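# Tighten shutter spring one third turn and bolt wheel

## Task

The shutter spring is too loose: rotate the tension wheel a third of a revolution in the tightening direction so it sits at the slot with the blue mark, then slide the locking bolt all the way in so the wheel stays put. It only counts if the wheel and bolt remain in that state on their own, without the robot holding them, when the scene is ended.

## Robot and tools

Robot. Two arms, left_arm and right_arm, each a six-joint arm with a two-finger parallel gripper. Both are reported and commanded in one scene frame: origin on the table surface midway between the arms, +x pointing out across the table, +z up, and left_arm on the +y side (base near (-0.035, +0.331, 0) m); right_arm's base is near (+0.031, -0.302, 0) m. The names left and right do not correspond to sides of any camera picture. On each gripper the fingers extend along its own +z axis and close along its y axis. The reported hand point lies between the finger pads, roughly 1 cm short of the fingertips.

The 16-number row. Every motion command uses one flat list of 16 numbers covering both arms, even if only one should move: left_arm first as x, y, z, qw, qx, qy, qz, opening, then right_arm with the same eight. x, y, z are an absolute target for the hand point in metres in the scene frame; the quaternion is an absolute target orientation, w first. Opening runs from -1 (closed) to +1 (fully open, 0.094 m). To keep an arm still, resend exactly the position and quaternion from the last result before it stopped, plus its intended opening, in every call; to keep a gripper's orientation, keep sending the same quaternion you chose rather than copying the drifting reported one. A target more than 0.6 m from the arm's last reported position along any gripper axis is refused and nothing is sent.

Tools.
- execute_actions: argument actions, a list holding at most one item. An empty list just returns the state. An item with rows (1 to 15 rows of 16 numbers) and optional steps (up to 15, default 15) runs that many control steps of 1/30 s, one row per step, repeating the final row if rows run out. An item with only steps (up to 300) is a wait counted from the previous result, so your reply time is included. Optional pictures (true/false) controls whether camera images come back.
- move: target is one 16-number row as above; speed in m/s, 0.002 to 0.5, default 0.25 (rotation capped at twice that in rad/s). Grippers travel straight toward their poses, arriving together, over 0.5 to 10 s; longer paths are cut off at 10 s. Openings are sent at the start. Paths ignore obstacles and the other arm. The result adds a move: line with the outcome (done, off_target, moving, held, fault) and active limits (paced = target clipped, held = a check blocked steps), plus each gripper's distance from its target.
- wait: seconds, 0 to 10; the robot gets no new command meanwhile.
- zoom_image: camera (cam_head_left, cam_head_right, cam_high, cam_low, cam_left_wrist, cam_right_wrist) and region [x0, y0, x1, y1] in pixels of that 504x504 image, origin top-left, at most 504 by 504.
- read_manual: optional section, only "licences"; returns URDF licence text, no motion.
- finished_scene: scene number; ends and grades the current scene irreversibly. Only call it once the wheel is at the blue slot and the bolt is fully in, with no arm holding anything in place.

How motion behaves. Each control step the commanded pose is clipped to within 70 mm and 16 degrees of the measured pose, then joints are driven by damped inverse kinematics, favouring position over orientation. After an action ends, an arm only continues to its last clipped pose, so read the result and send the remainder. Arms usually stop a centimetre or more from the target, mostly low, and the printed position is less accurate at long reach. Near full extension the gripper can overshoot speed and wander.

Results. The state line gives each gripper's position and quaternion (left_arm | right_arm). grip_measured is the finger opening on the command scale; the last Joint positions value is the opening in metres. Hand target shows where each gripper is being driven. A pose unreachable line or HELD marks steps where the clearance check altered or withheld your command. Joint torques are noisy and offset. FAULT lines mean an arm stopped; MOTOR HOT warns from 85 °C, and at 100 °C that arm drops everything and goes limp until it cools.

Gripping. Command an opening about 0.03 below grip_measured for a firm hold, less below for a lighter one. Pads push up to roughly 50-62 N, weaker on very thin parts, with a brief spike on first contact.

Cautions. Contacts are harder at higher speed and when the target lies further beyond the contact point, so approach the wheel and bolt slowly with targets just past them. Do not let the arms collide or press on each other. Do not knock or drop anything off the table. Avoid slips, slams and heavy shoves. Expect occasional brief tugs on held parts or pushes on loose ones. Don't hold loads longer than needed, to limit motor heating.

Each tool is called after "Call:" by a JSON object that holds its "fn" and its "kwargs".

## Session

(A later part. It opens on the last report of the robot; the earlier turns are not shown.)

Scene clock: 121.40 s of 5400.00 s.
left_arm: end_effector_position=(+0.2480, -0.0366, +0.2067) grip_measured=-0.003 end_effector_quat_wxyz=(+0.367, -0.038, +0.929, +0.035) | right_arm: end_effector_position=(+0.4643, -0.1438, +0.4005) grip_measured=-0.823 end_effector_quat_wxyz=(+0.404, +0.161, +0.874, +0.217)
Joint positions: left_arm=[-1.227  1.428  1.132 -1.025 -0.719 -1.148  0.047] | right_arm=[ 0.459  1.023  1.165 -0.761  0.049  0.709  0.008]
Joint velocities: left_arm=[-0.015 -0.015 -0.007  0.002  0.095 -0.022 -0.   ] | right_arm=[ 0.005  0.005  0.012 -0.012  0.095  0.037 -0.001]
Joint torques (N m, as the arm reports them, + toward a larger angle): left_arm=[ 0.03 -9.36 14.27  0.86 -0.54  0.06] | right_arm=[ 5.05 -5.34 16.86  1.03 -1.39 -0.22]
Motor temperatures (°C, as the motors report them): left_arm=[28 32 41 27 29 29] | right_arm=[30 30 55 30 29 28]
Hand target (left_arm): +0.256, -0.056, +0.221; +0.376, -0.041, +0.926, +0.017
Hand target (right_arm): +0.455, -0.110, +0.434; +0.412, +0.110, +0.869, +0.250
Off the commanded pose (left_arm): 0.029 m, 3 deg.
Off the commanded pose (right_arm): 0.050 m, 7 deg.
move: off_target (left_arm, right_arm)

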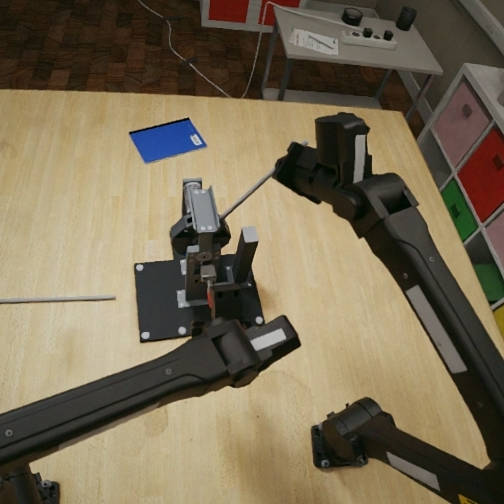

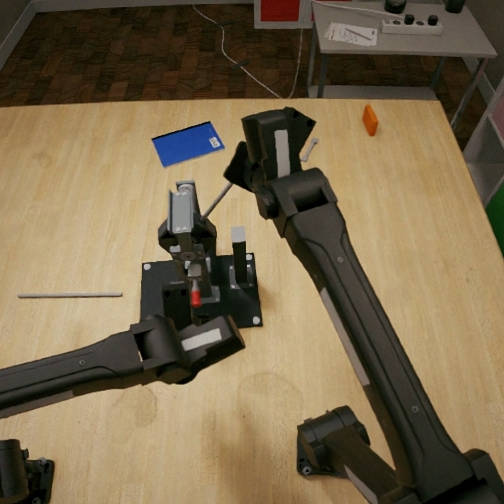

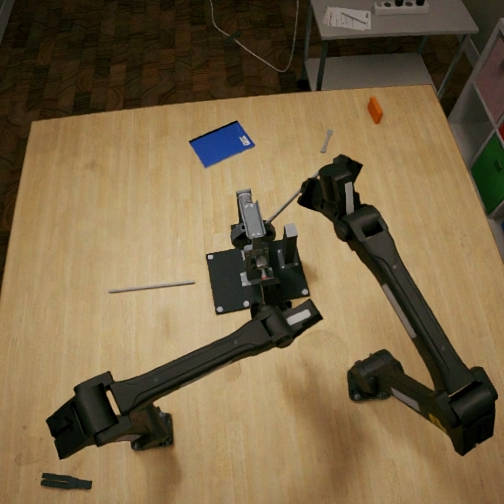

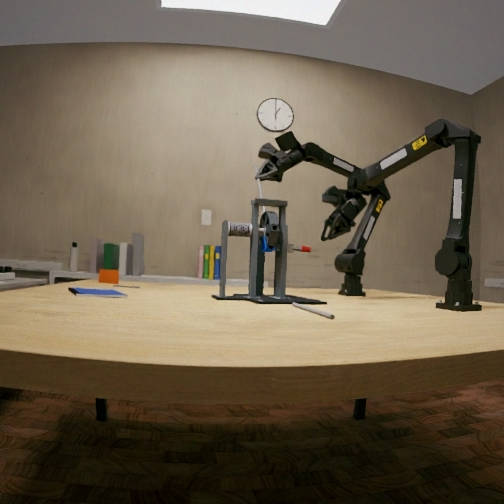

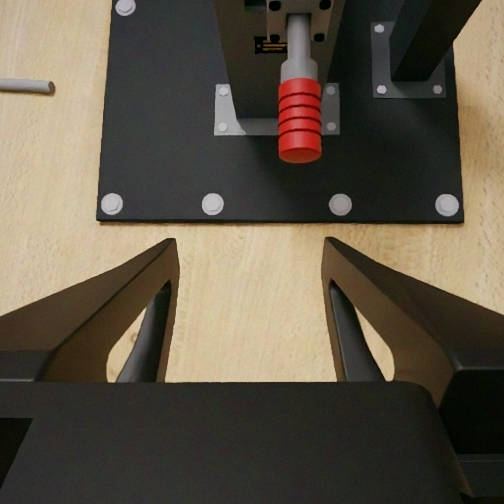

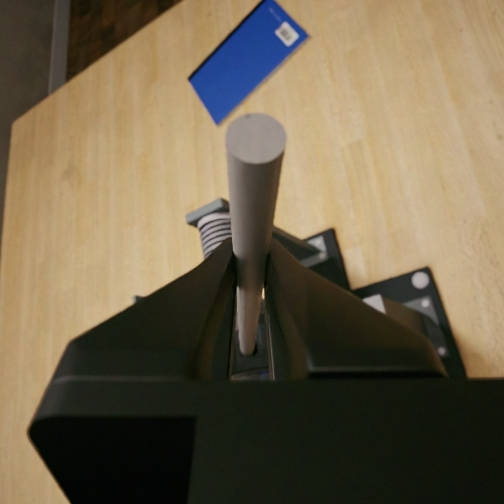

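Call:
{"fn": "move", "kwargs": {"target": [0.322,-0.057,0.158,0.383,-0.04,0.922,0.017,0.2,0.455,-0.093,0.435,0.412,0.1,0.875,0.235,-0.95], "speed": 0.08}}

Call:
{"fn": "execute_actions", "kwargs": {"actions": [{"rows":[[0.322,-0.057,0.158,0.383,-0.04,0.922,0.017,-0.75,0.455,-0.093,0.435,0.412,0.1,0.875,0.235,-0.95]]}], "pictures": false}}

Call:
{"fn": "execute_actions", "kwargs": {"actions": [{"rows":[[0.345,-0.055,0.162,0.383,-0.04,0.922,0.017,-0.75,0.455,-0.093,0.435,0.412,0.1,0.875,0.235,-0.95]]}]}}

Scene clock: 126.00 s of 5400.00 s.
left_arm: end_effector_position=(+0.3171, -0.0534, +0.1628) grip_measured=+0.197 end_effector_quat_wxyz=(+0.384, -0.042, +0.922, +0.017) | right_arm: end_effector_position=(+0.4627, -0.1311, +0.4081) grip_measured=-0.823 end_effector_quat_wxyz=(+0.414, +0.144, +0.876, +0.201)
Joint positions: left_arm=[-1.109  1.55   1.121 -0.738 -0.698 -0.983  0.056] | right_arm=[ 0.506  1.035  1.192 -0.776  0.105  0.69   0.008]
Joint velocities: left_arm=[ 0.005  0.005  0.007 -0.007 -0.066 -0.037 -0.001] | right_arm=[-0.015 -0.005  0.007  0.002 -0.022 -0.037 -0.   ]
Joint torques (N m, as the arm reports them, + toward a larger angle): left_arm=[  1.27 -11.95  10.02   1.31  -0.28   0.06] | right_arm=[ 5.55 -4.84 16.32  0.89 -1.29 -0.1 ]
Motor temperatures (°C, as the motors report them): left_arm=[28 32 42 27 30 29] | right_arm=[30 30 56 30 30 28]
Hand target (left_arm): +0.323, -0.057, +0.158; +0.384, -0.040, +0.922, +0.017
Hand target (right_arm): +0.454, -0.095, +0.434; +0.414, +0.099, +0.874, +0.234
Off the commanded pose (left_arm): 0.008 m, 0 deg.
Off the commanded pose (right_arm): 0.047 m, 6 deg.
After step 90, 0.10 s passed at rest.
move: off_target (right_arm)

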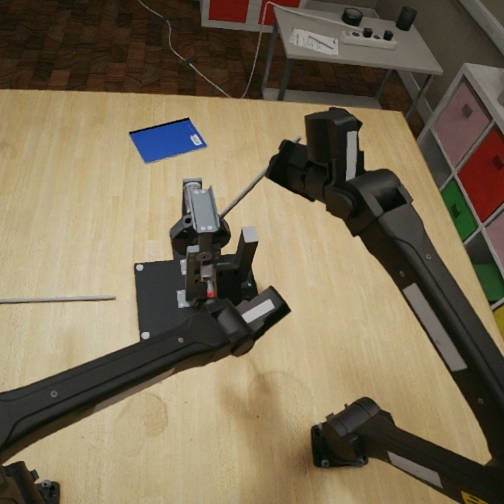

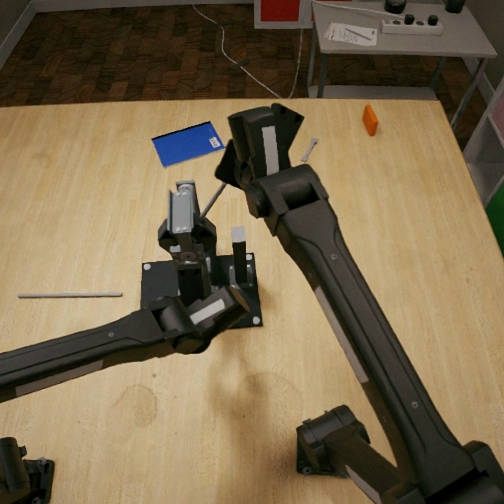

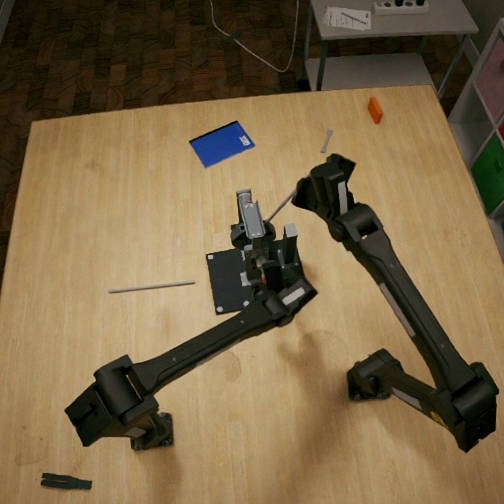

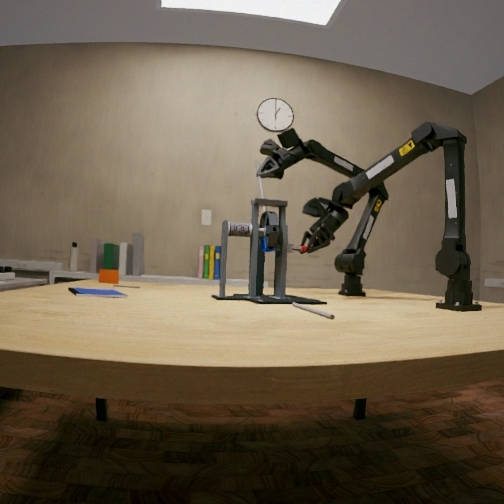

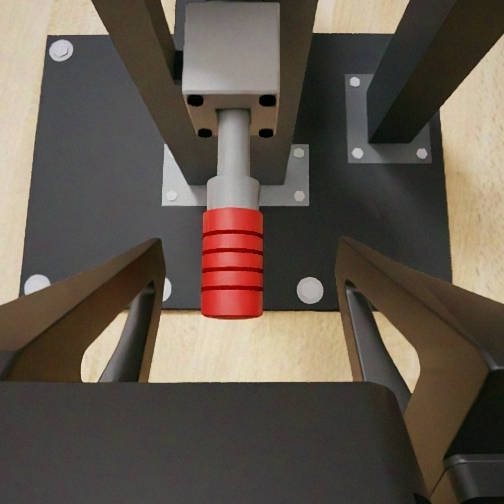

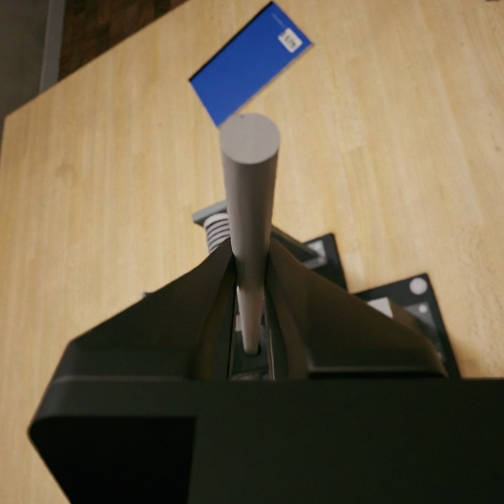

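Scene clock: 126.50 s of 5400.00 s.
left_arm: end_effector_position=(+0.3169, -0.0481, +0.1608) grip_measured=-0.663 end_effector_quat_wxyz=(+0.385, -0.041, +0.922, +0.025) | right_arm: end_effector_position=(+0.4627, -0.1311, +0.4081) grip_measured=-0.823 end_effector_quat_wxyz=(+0.414, +0.144, +0.876, +0.201)
Joint positions: left_arm=[-1.106  1.548  1.113 -0.743 -0.707 -0.981  0.016] | right_arm=[ 0.506  1.035  1.192 -0.776  0.105  0.69   0.008]
Joint velocities: left_arm=[ 0.005 -0.005  0.002 -0.017 -0.022  0.007 -0.   ] | right_arm=[-0.005 -0.005  0.007 -0.022  0.007 -0.022 -0.001]
Joint torques (N m, as the arm reports them, + toward a larger angle): left_arm=[  0.66 -11.72  10.7    1.25   0.11   0.04] | right_arm=[ 5.4  -4.72 16.29  0.88 -1.35 -0.08]
Motor temperatures (°C, as the motors report them): left_arm=[28 32 42 27 30 29] | right_arm=[30 30 56 30 30 28]
Hand target (left_arm): +0.322, -0.057, +0.158; +0.383, -0.040, +0.923, +0.017
Hand target (right_arm): +0.453, -0.095, +0.434; +0.413, +0.100, +0.874, +0.234
Off the commanded pose (left_arm): 0.011 m, 1 deg.
Off the commanded pose (right_arm): 0.047 m, 6 deg.
Steps of this call (steps 1 to 15: all 15 steps of this action). Readings (end_effector_position):
1: left_arm (+0.3170, -0.0535, +0.1627) | right_arm (+0.4627, -0.1311, +0.4081)
2: left_arm (+0.3169, -0.0536, +0.1627) | right_arm (+0.4627, -0.1311, +0.4081)
4: left_arm (+0.3171, -0.0480, +0.1609) | right_arm (+0.4627, -0.1311, +0.4081)
8: left_arm (+0.3169, -0.0481, +0.1608) | right_arm (+0.4627, -0.1311, +0.4081)
15: the state above

Scene clock: 127.00 s of 5400.00 s.
left_arm: end_effector_position=(+0.3175, -0.0479, +0.1604) grip_measured=-0.663 end_effector_quat_wxyz=(+0.380, -0.032, +0.924, +0.026) | right_arm: end_effector_position=(+0.4627, -0.1311, +0.4081) grip_measured=-0.823 end_effector_quat_wxyz=(+0.414, +0.144, +0.876, +0.201)
Joint positions: left_arm=[-1.102  1.546  1.113 -0.743 -0.694 -0.958  0.016] | right_arm=[ 0.506  1.035  1.192 -0.776  0.105  0.69   0.008]
Joint velocities: left_arm=[ 0.005  0.005 -0.002  0.017 -0.066  0.081  0.   ] | right_arm=[ 0.005 -0.015  0.017 -0.002 -0.051 -0.007 -0.   ]
Joint torques (N m, as the arm reports them, + toward a larger angle): left_arm=[  3.5  -10.47  12.9    2.13   0.2    0.3 ] | right_arm=[ 5.44 -4.83 16.29  0.95 -1.35 -0.09]
Motor temperatures (°C, as the motors report them): left_arm=[28 32 42 27 30 29] | right_arm=[30 30 56 30 30 28]
Hand target (left_arm): +0.344, -0.054, +0.163; +0.384, -0.040, +0.922, +0.018
Hand target (right_arm): +0.453, -0.095, +0.434; +0.413, +0.100, +0.874, +0.234
Off the commanded pose (left_arm): 0.028 m, 1 deg.
Off the commanded pose (right_arm): 0.047 m, 6 deg.
Steps of this call (steps 1 to 15: all 15 steps of this action). Readings (end_effector_position):
1: left_arm (+0.3175, -0.0478, +0.1606) | right_arm (+0.4627, -0.1311, +0.4081)
2: left_arm (+0.3174, -0.0479, +0.1603) | right_arm (+0.4627, -0.1311, +0.4081)
4: left_arm (+0.3175, -0.0479, +0.1604) | right_arm (+0.4627, -0.1311, +0.4081)
8: left_arm (+0.3175, -0.0479, +0.1604) | right_arm (+0.4627, -0.1311, +0.4081)
15: the state above

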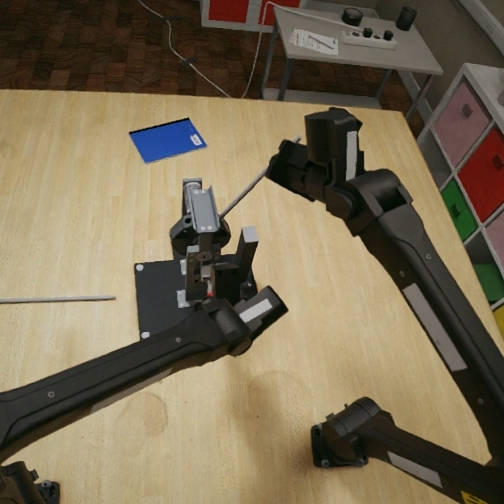

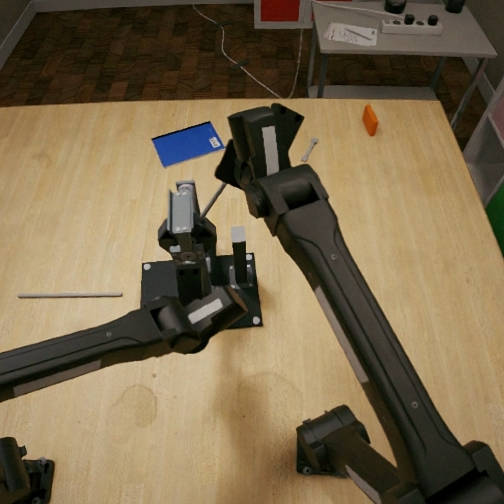

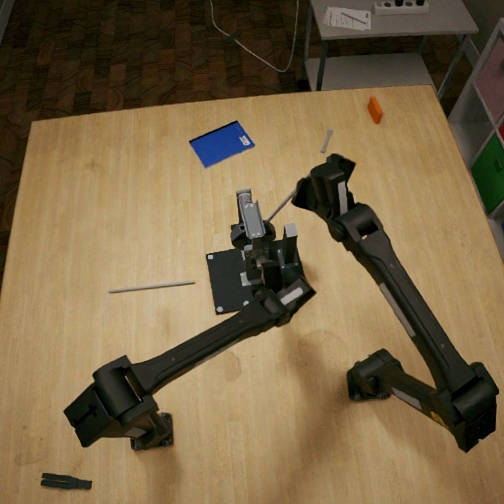

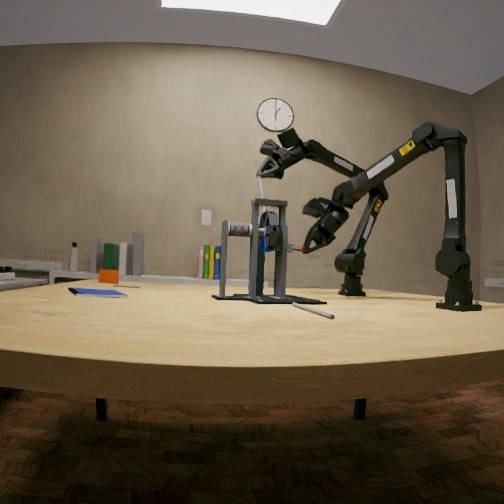

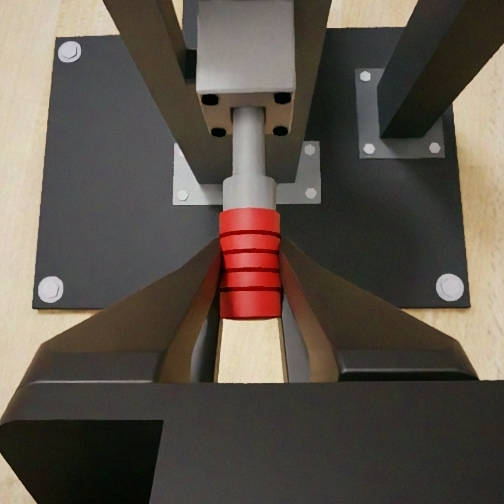

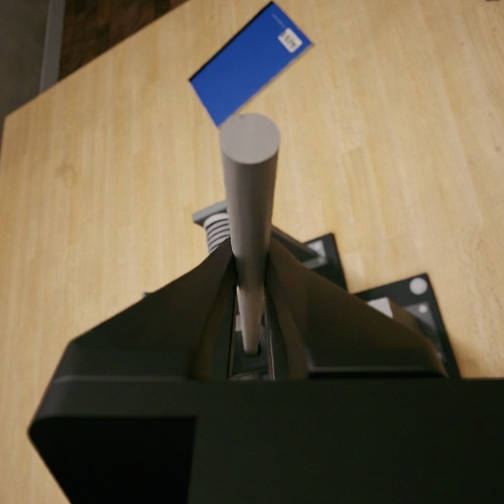

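Probably just bolt friction; push harder.

Call:
{"fn": "execute_actions", "kwargs": {"actions": [{"rows":[[0.372,-0.05,0.158,0.4,-0.04,0.915,0.017,-0.75,0.455,-0.093,0.435,0.412,0.1,0.875,0.235,-0.95]]}]}}

Scene clock: 128.97 s of 5400.00 s.
left_arm: end_effector_position=(+0.3188, -0.0484, +0.1614) grip_measured=-0.663 end_effector_quat_wxyz=(+0.382, -0.020, +0.923, +0.027) | right_arm: end_effector_position=(+0.4627, -0.1311, +0.4081) grip_measured=-0.823 end_effector_quat_wxyz=(+0.414, +0.144, +0.876, +0.201)
Joint positions: left_arm=[-1.1    1.543  1.11  -0.73  -0.693 -0.927  0.016] | right_arm=[ 0.506  1.035  1.192 -0.776  0.105  0.69   0.008]
Joint velocities: left_arm=[ 0.005 -0.015 -0.022 -0.017  0.007  0.037  0.001] | right_arm=[ 0.015  0.005  0.012 -0.007 -0.066  0.022 -0.   ]
Joint torques (N m, as the arm reports them, + toward a larger angle): left_arm=[ 6.46 -9.   12.35  4.65 -0.28  0.57] | right_arm=[ 5.57 -4.88 16.31  0.91 -1.34 -0.09]
Motor temperatures (°C, as the motors report them): left_arm=[28 32 42 27 30 29] | right_arm=[30 30 57 30 30 28]
Hand target (left_arm): +0.368, -0.045, +0.160; +0.401, -0.041, +0.915, +0.020
Hand target (right_arm): +0.453, -0.095, +0.434; +0.413, +0.100, +0.874, +0.234
Off the commanded pose (left_arm): 0.053 m, 3 deg.
Off the commanded pose (right_arm): 0.047 m, 6 deg.
Steps of this call (steps 1 to 44: nothing new was sent; steps 45 to 59: all 15 steps of this action). Readings (end_effector_position):
45: left_arm (+0.3189, -0.0482, +0.1611) | right_arm (+0.4627, -0.1311, +0.4081)
46: left_arm (+0.3189, -0.0484, +0.1615) | right_arm (+0.4627, -0.1311, +0.4081)
48: left_arm (+0.3188, -0.0484, +0.1614) | right_arm (+0.4627, -0.1311, +0.4081)
52: left_arm (+0.3188, -0.0485, +0.1614) | right_arm (+0.4627, -0.1311, +0.4081)
59: the state above

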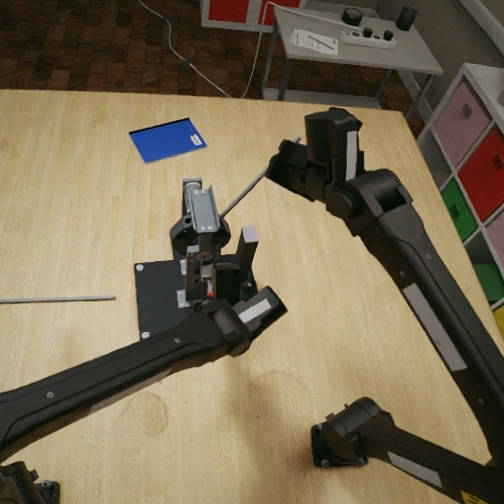

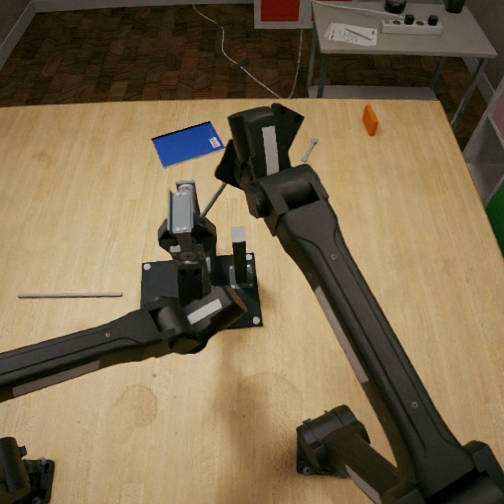

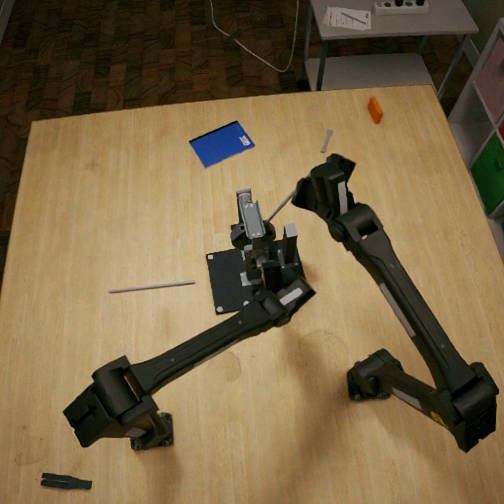

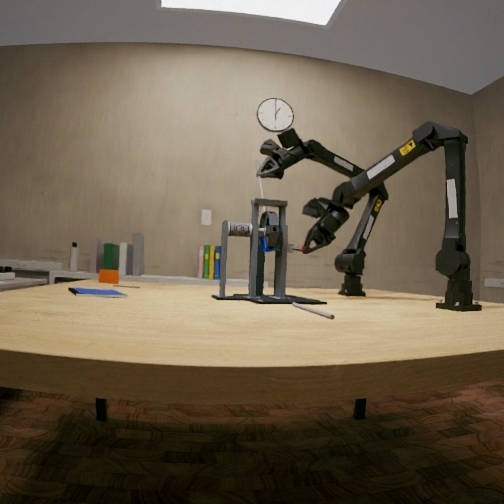

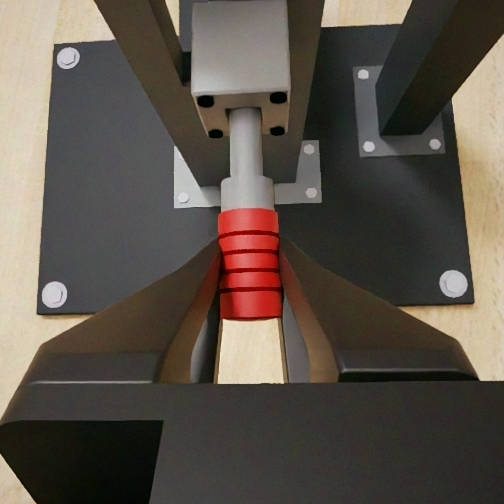

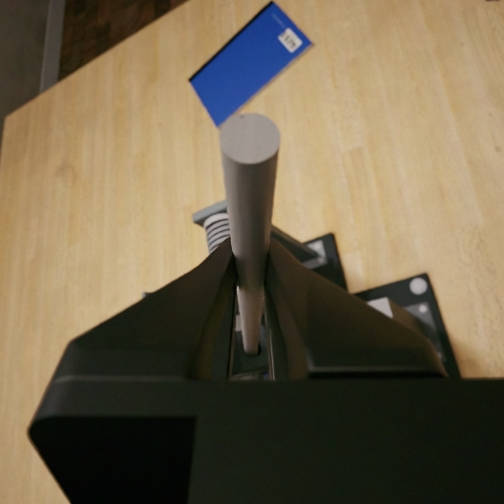

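Call:
{"fn": "execute_actions", "kwargs": {"actions": [{"rows":[[0.355,-0.05,0.158,0.4,-0.04,0.915,0.017,-0.75,0.454,-0.083,0.438,0.412,0.095,0.878,0.225,-0.95]]}], "pictures": false}}

Call:
{"fn": "execute_actions", "kwargs": {"actions": [{"rows":[[0.355,-0.05,0.158,0.4,-0.04,0.915,0.017,-0.75,0.454,-0.074,0.44,0.412,0.09,0.88,0.215,-0.95]]}], "pictures": false}}

Scene clock: 132.37 s of 5400.00 s.
left_arm: end_effector_position=(+0.3189, -0.0478, +0.1613) grip_measured=-0.663 end_effector_quat_wxyz=(+0.385, -0.021, +0.922, +0.026) | right_arm: end_effector_position=(+0.4616, -0.1211, +0.4135) grip_measured=-0.823 end_effector_quat_wxyz=(+0.416, +0.133, +0.879, +0.188)
Joint positions: left_arm=[-1.1    1.541  1.105 -0.722 -0.696 -0.927  0.016] | right_arm=[ 0.541  1.05   1.22  -0.799  0.145  0.68   0.008]
Joint velocities: left_arm=[-0.015 -0.024  0.012  0.007 -0.022  0.007 -0.001] | right_arm=[-0.005 -0.005 -0.022  0.012 -0.007 -0.095 -0.   ]
Joint torques (N m, as the arm reports them, + toward a larger angle): left_arm=[ 4.47 -9.95 11.28  3.89 -0.52  0.31] | right_arm=[ 5.31 -4.77 16.13  0.94 -1.39  0.01]
Motor temperatures (°C, as the motors report them): left_arm=[28 32 43 28 30 29] | right_arm=[30 30 57 30 30 28]
Hand target (left_arm): +0.353, -0.047, +0.159; +0.401, -0.041, +0.915, +0.019
Hand target (right_arm): +0.452, -0.085, +0.437; +0.413, +0.094, +0.878, +0.224
Off the commanded pose (left_arm): 0.036 m, 3 deg.
Off the commanded pose (right_arm): 0.046 m, 6 deg.
Steps of this call (steps 1 to 87: nothing new was sent; steps 88 to 102: all 15 steps of this action). Readings (end_effector_position):
88: left_arm (+0.3188, -0.0478, +0.1613) | right_arm (+0.4626, -0.1316, +0.4079)
89: left_arm (+0.3189, -0.0478, +0.1612) | right_arm (+0.4625, -0.1306, +0.4084)
91: left_arm (+0.3189, -0.0477, +0.1612) | right_arm (+0.4617, -0.1248, +0.4117)
95: left_arm (+0.3189, -0.0478, +0.1613) | right_arm (+0.4616, -0.1211, +0.4134)
102: the state above

Scene clock: 132.87 s of 5400.00 s.
left_arm: end_effector_position=(+0.3189, -0.0478, +0.1613) grip_measured=-0.663 end_effector_quat_wxyz=(+0.385, -0.021, +0.922, +0.026) | right_arm: end_effector_position=(+0.4613, -0.1140, +0.4171) grip_measured=-0.823 end_effector_quat_wxyz=(+0.418, +0.126, +0.882, +0.176)
Joint positions: left_arm=[-1.1    1.541  1.105 -0.722 -0.696 -0.927  0.016] | right_arm=[ 0.568  1.065  1.243 -0.819  0.179  0.673  0.008]
Joint velocities: left_arm=[ 0.005  0.005  0.002  0.017 -0.037 -0.037 -0.001] | right_arm=[ 0.005  0.005 -0.012  0.007  0.007  0.022 -0.001]
Joint torques (N m, as the arm reports them, + toward a larger angle): left_arm=[ 4.46 -9.94 11.29  3.9  -0.52  0.31] | right_arm=[ 5.48 -4.6  16.11  0.99 -1.43  0.08]
Motor temperatures (°C, as the motors report them): left_arm=[28 32 42 28 30 29] | right_arm=[30 30 57 30 30 28]
Hand target (left_arm): +0.353, -0.047, +0.159; +0.401, -0.041, +0.915, +0.019
Hand target (right_arm): +0.452, -0.076, +0.439; +0.414, +0.089, +0.880, +0.214
Off the commanded pose (left_arm): 0.036 m, 3 deg.
Off the commanded pose (right_arm): 0.047 m, 6 deg.
Steps of this call (steps 1 to 15: all 15 steps of this action). Readings (end_effector_position):
1: left_arm (+0.3189, -0.0478, +0.1613) | right_arm (+0.4617, -0.1218, +0.4133)
2: left_arm (+0.3189, -0.0478, +0.1613) | right_arm (+0.4618, -0.1213, +0.4134)
4: left_arm (+0.3189, -0.0478, +0.1613) | right_arm (+0.4615, -0.1168, +0.4157)
8: left_arm (+0.3189, -0.0478, +0.1613) | right_arm (+0.4613, -0.1140, +0.4171)
15: the state above

Call:
{"fn": "move", "kwargs": {"target": [0.27,-0.054,0.165,0.383,-0.04,0.922,0.017,0,0.454,-0.088,0.437,0.412,0.097,0.877,0.23,-0.95], "speed": 0.08}}

Call:
{"fn": "move", "kwargs": {"target": [0.35,-0.055,0.168,0.4,-0.04,0.915,0.017,-1,0.454,-0.088,0.437,0.412,0.097,0.877,0.23,-0.95], "speed": 0.04}}

Scene clock: 137.27 s of 5400.00 s.
left_arm: end_effector_position=(+0.2722, -0.0549, +0.1503) grip_measured=-0.003 end_effector_quat_wxyz=(+0.377, -0.033, +0.925, +0.028) | right_arm: end_effector_position=(+0.4601, -0.1169, +0.4151) grip_measured=-0.823 end_effector_quat_wxyz=(+0.411, +0.125, +0.884, +0.186)
Joint positions: left_arm=[-1.198  1.534  1.079 -0.806 -0.724 -1.084  0.047] | right_arm=[ 0.55   1.057  1.235 -0.82   0.142  0.671  0.008]
Joint velocities: left_arm=[-0.034  0.005  0.002 -0.012 -0.081 -0.051 -0.   ] | right_arm=[ 0.005 -0.005  0.007 -0.002 -0.037 -0.051  0.001]
Joint torques (N m, as the arm reports them, + toward a larger angle): left_arm=[  0.04 -15.37   9.34  -0.25  -0.54  -0.11] | right_arm=[ 3.04 -5.92 13.78  2.07 -1.96  0.09]
Motor temperatures (°C, as the motors report them): left_arm=[28 32 42 28 30 29] | right_arm=[30 30 58 30 31 28]
Hand target (left_arm): +0.269, -0.054, +0.165; +0.382, -0.040, +0.923, +0.017
Hand target (right_arm): +0.453, -0.089, +0.437; +0.412, +0.096, +0.876, +0.229
Off the commanded pose (left_arm): 0.015 m, 2 deg.
Off the commanded pose (right_arm): 0.037 m, 6 deg.
After step 90, 0.20 s passed at rest.
move: off_target (left_arm, right_arm)

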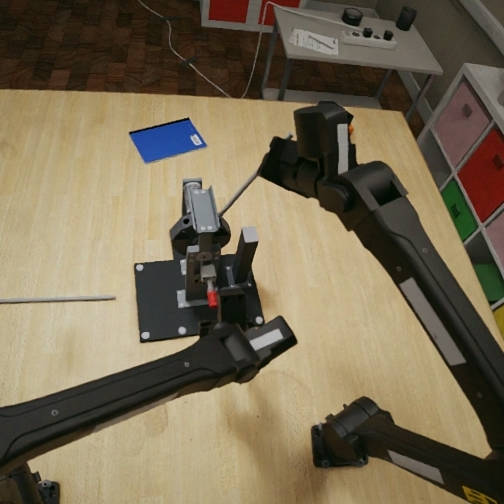

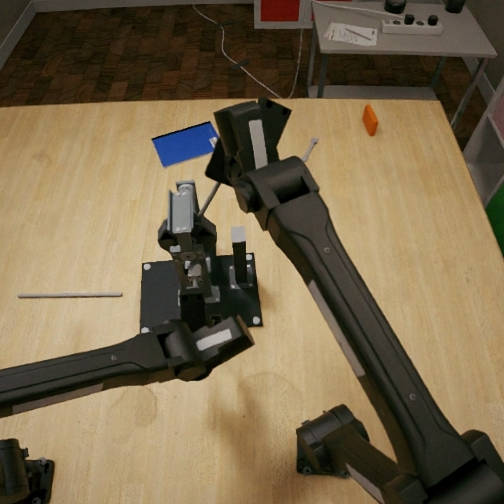

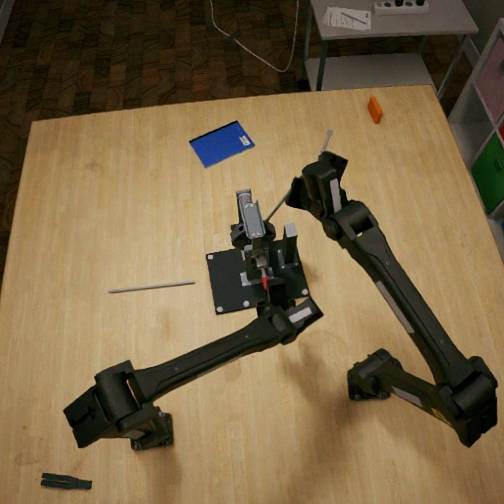

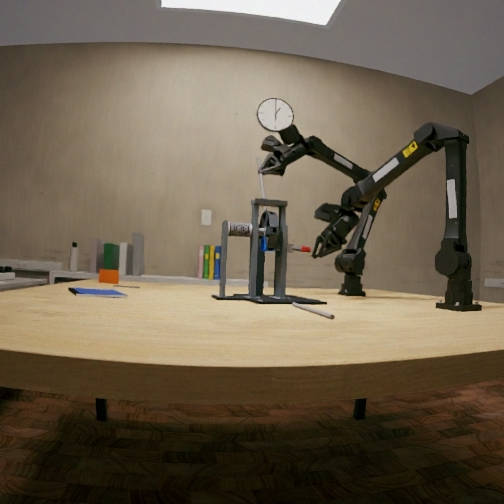

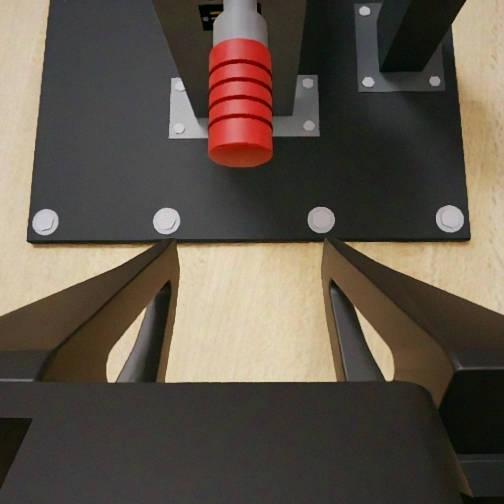

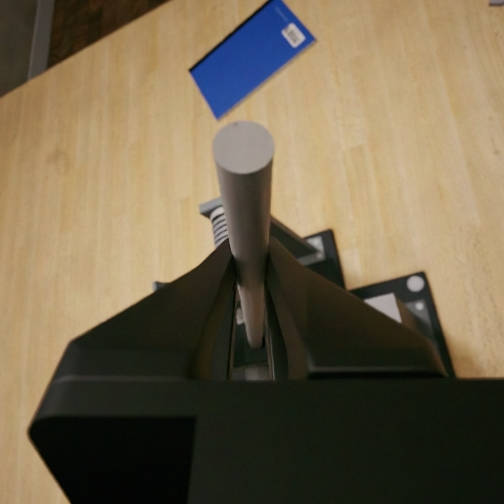

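Scene clock: 139.50 s of 5400.00 s.
left_arm: end_effector_position=(+0.3047, -0.0487, +0.1450) grip_measured=-0.995 end_effector_quat_wxyz=(+0.373, +0.001, +0.927, +0.035) | right_arm: end_effector_position=(+0.4612, -0.1238, +0.4113) grip_measured=-0.823 end_effector_quat_wxyz=(+0.408, +0.137, +0.883, +0.186)
Joint positions: left_arm=[-1.122  1.549  1.079 -0.723 -0.685 -0.917  0.   ] | right_arm=[ 0.533  1.054  1.226 -0.82   0.137  0.685  0.008]
Joint velocities: left_arm=[-0.015 -0.024 -0.037 -0.002  0.007  0.022  0.   ] | right_arm=[-0.005 -0.005  0.007  0.002  0.037 -0.007  0.   ]
Joint torques (N m, as the arm reports them, + toward a larger angle): left_arm=[  5.03 -11.5   14.91   2.44  -1.23   0.07] | right_arm=[ 4.6  -5.92 14.48  2.07 -1.77 -0.03]
Motor temperatures (°C, as the motors report them): left_arm=[28 32 42 28 30 29] | right_arm=[30 30 57 30 31 28]
Hand target (left_arm): +0.348, -0.051, +0.170; +0.402, -0.040, +0.914, +0.019
Hand target (right_arm): +0.453, -0.090, +0.437; +0.413, +0.097, +0.876, +0.229
Off the commanded pose (left_arm): 0.051 m, 6 deg.
Off the commanded pose (right_arm): 0.045 m, 7 deg.
move: off_target (left_arm, right_arm)

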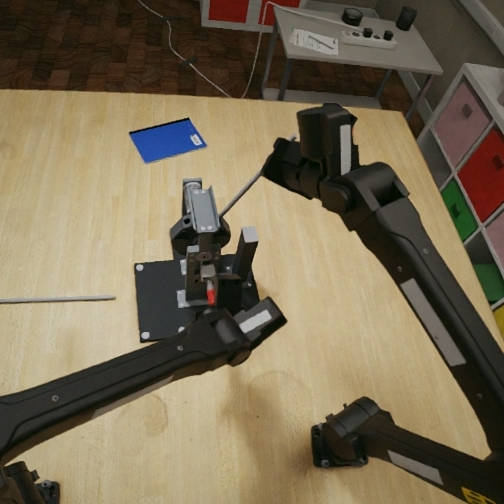

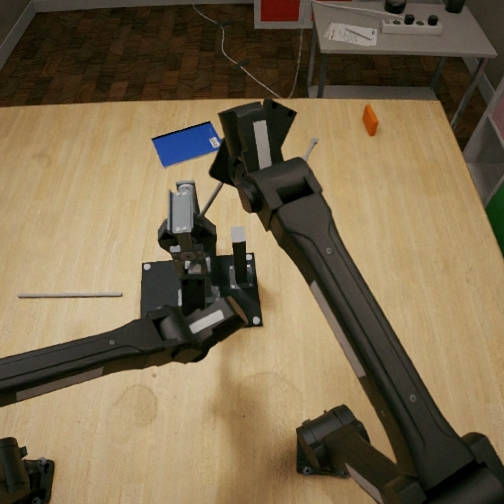

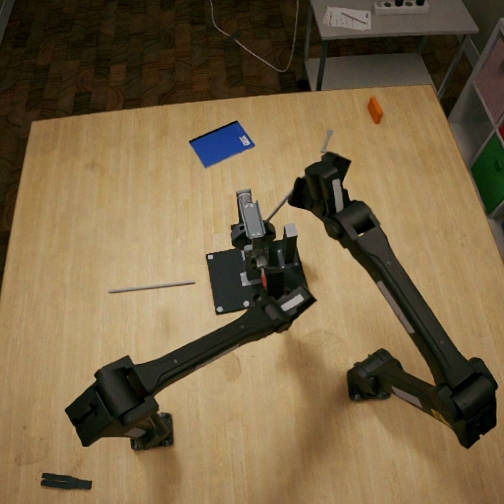

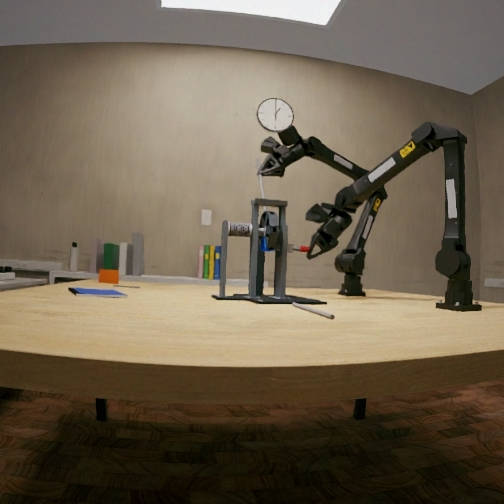

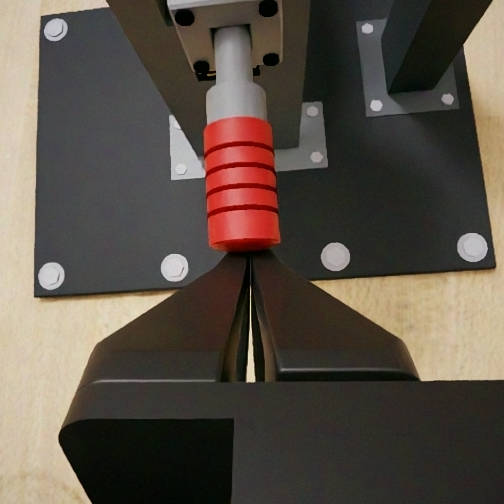

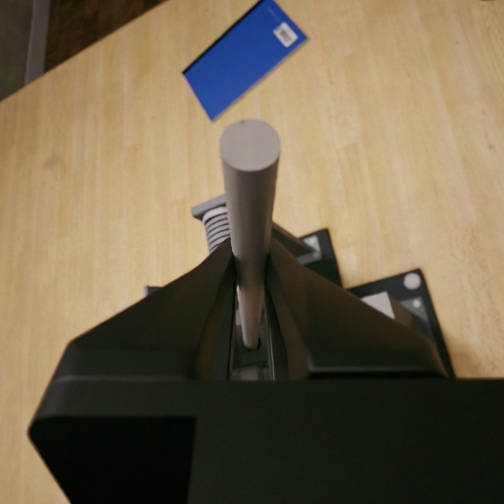

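Moved a bit, but the finger is low. Redo higher, with wheel slightly back.

Call:
{"fn": "move", "kwargs": {"target": [0.285,-0.056,0.182,0.4,-0.04,0.915,0.017,-1,0.455,-0.096,0.435,0.412,0.1,0.875,0.235,-0.95], "speed": 0.05}}

Call:
{"fn": "move", "kwargs": {"target": [0.35,-0.055,0.175,0.4,-0.04,0.915,0.017,-1,0.455,-0.096,0.435,0.412,0.1,0.875,0.235,-0.95], "speed": 0.04}}

Scene clock: 143.77 s of 5400.00 s.
left_arm: end_effector_position=(+0.2837, -0.0464, +0.1558) grip_measured=-0.995 end_effector_quat_wxyz=(+0.389, -0.029, +0.920, +0.040) | right_arm: end_effector_position=(+0.4611, -0.1254, +0.4108) grip_measured=-0.823 end_effector_quat_wxyz=(+0.406, +0.136, +0.883, +0.194)
Joint positions: left_arm=[-1.175  1.528  1.077 -0.797 -0.749 -1.043  0.   ] | right_arm=[ 0.521  1.049  1.22  -0.813  0.111  0.682  0.008]
Joint velocities: left_arm=[-0.015 -0.005 -0.002 -0.002 -0.007 -0.037  0.   ] | right_arm=[-0.005  0.005 -0.002 -0.017 -0.037 -0.037  0.001]
Joint torques (N m, as the arm reports them, + toward a larger angle): left_arm=[ -0.2  -15.12  12.06  -0.26  -0.56  -0.09] | right_arm=[ 3.45 -6.21 13.7   2.21 -1.78 -0.03]
Motor temperatures (°C, as the motors report them): left_arm=[29 32 43 28 30 29] | right_arm=[30 30 57 30 32 28]
Hand target (left_arm): +0.284, -0.055, +0.182; +0.400, -0.040, +0.916, +0.017
Hand target (right_arm): +0.454, -0.097, +0.435; +0.413, +0.100, +0.874, +0.234
Off the commanded pose (left_arm): 0.028 m, 3 deg.
Off the commanded pose (right_arm): 0.039 m, 6 deg.
move: off_target (left_arm, right_arm)

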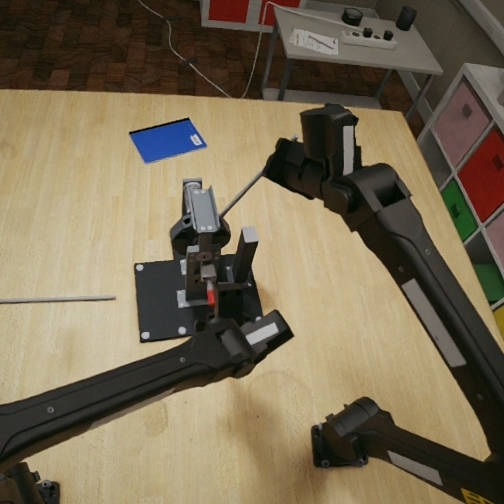

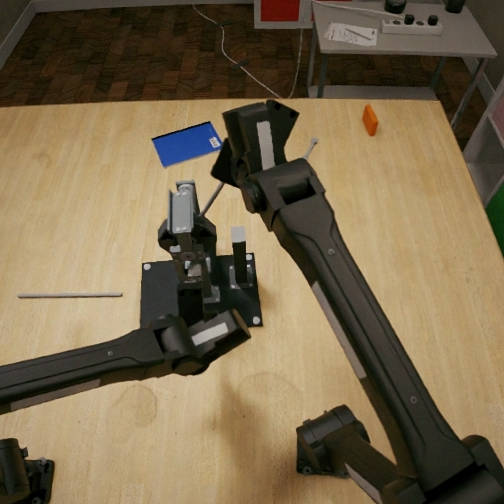

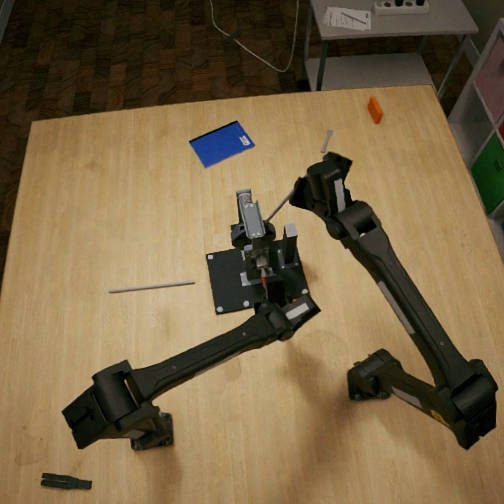

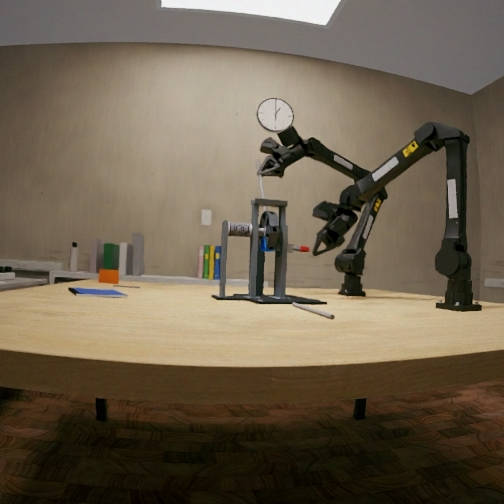

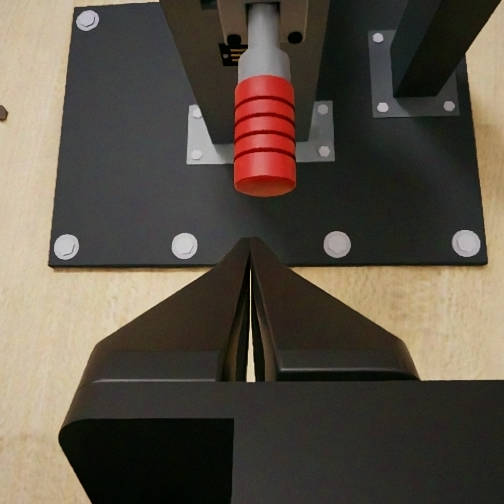

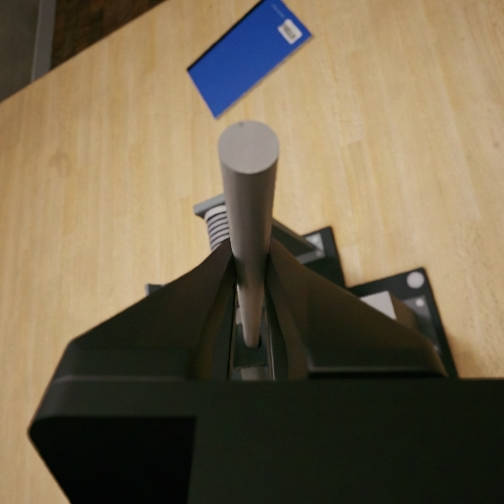

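Scene clock: 145.73 s of 5400.00 s.
left_arm: end_effector_position=(+0.3033, -0.0439, +0.1477) grip_measured=-0.995 end_effector_quat_wxyz=(+0.370, +0.004, +0.928, +0.040) | right_arm: end_effector_position=(+0.4624, -0.1311, +0.4073) grip_measured=-0.823 end_effector_quat_wxyz=(+0.403, +0.147, +0.882, +0.194)
Joint positions: left_arm=[-1.12   1.539  1.077 -0.742 -0.686 -0.913  0.   ] | right_arm=[ 0.508  1.047  1.212 -0.811  0.109  0.695  0.008]
Joint velocities: left_arm=[-0.005 -0.015 -0.017 -0.002 -0.007  0.037  0.   ] | right_arm=[-0.015 -0.005  0.002 -0.012 -0.037 -0.007  0.   ]
Joint torques (N m, as the arm reports them, + toward a larger angle): left_arm=[  4.83 -11.35  15.8    2.44  -1.23   0.06] | right_arm=[ 4.62 -6.07 14.39  2.21 -1.67 -0.16]
Motor temperatures (°C, as the motors report them): left_arm=[29 32 44 28 30 29] | right_arm=[30 30 56 30 32 28]
Hand target (left_arm): +0.347, -0.051, +0.177; +0.402, -0.040, +0.914, +0.018
Hand target (right_arm): +0.454, -0.098, +0.434; +0.413, +0.100, +0.874, +0.234
Off the commanded pose (left_arm): 0.055 m, 7 deg.
Off the commanded pose (right_arm): 0.045 m, 7 deg.
move: off_target (left_arm, right_arm)

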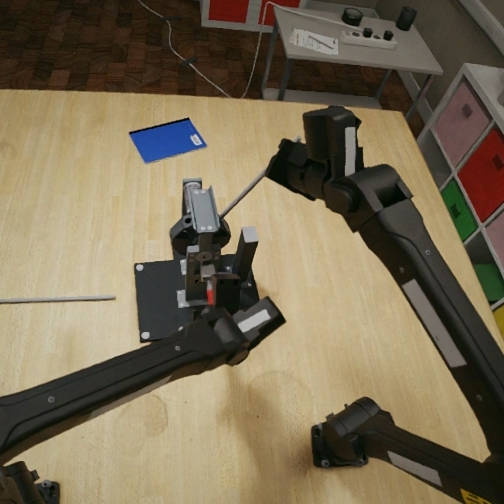

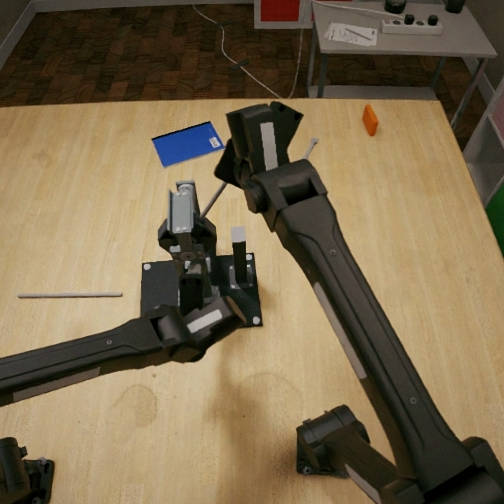

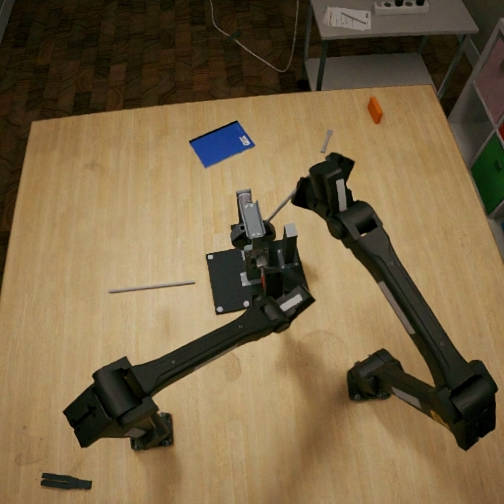

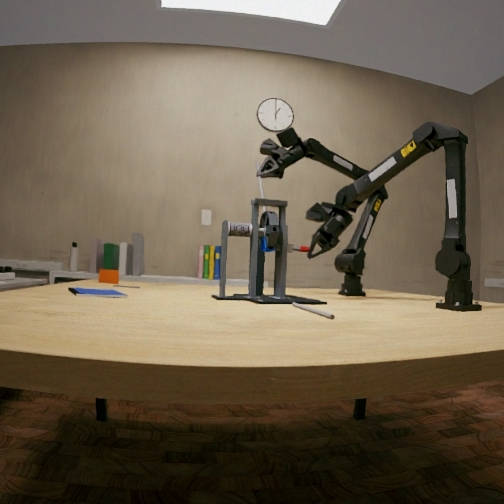

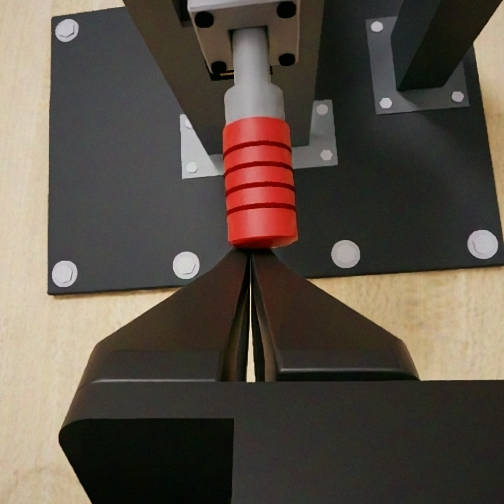

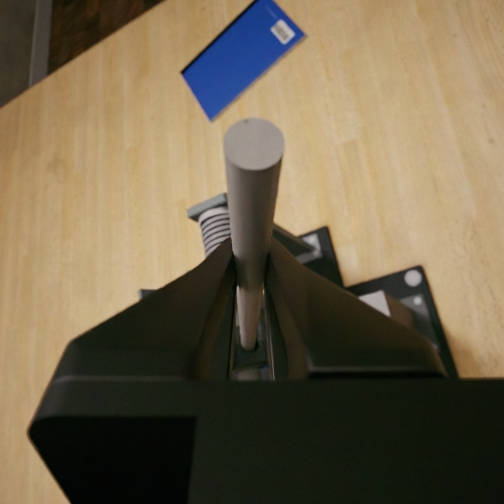

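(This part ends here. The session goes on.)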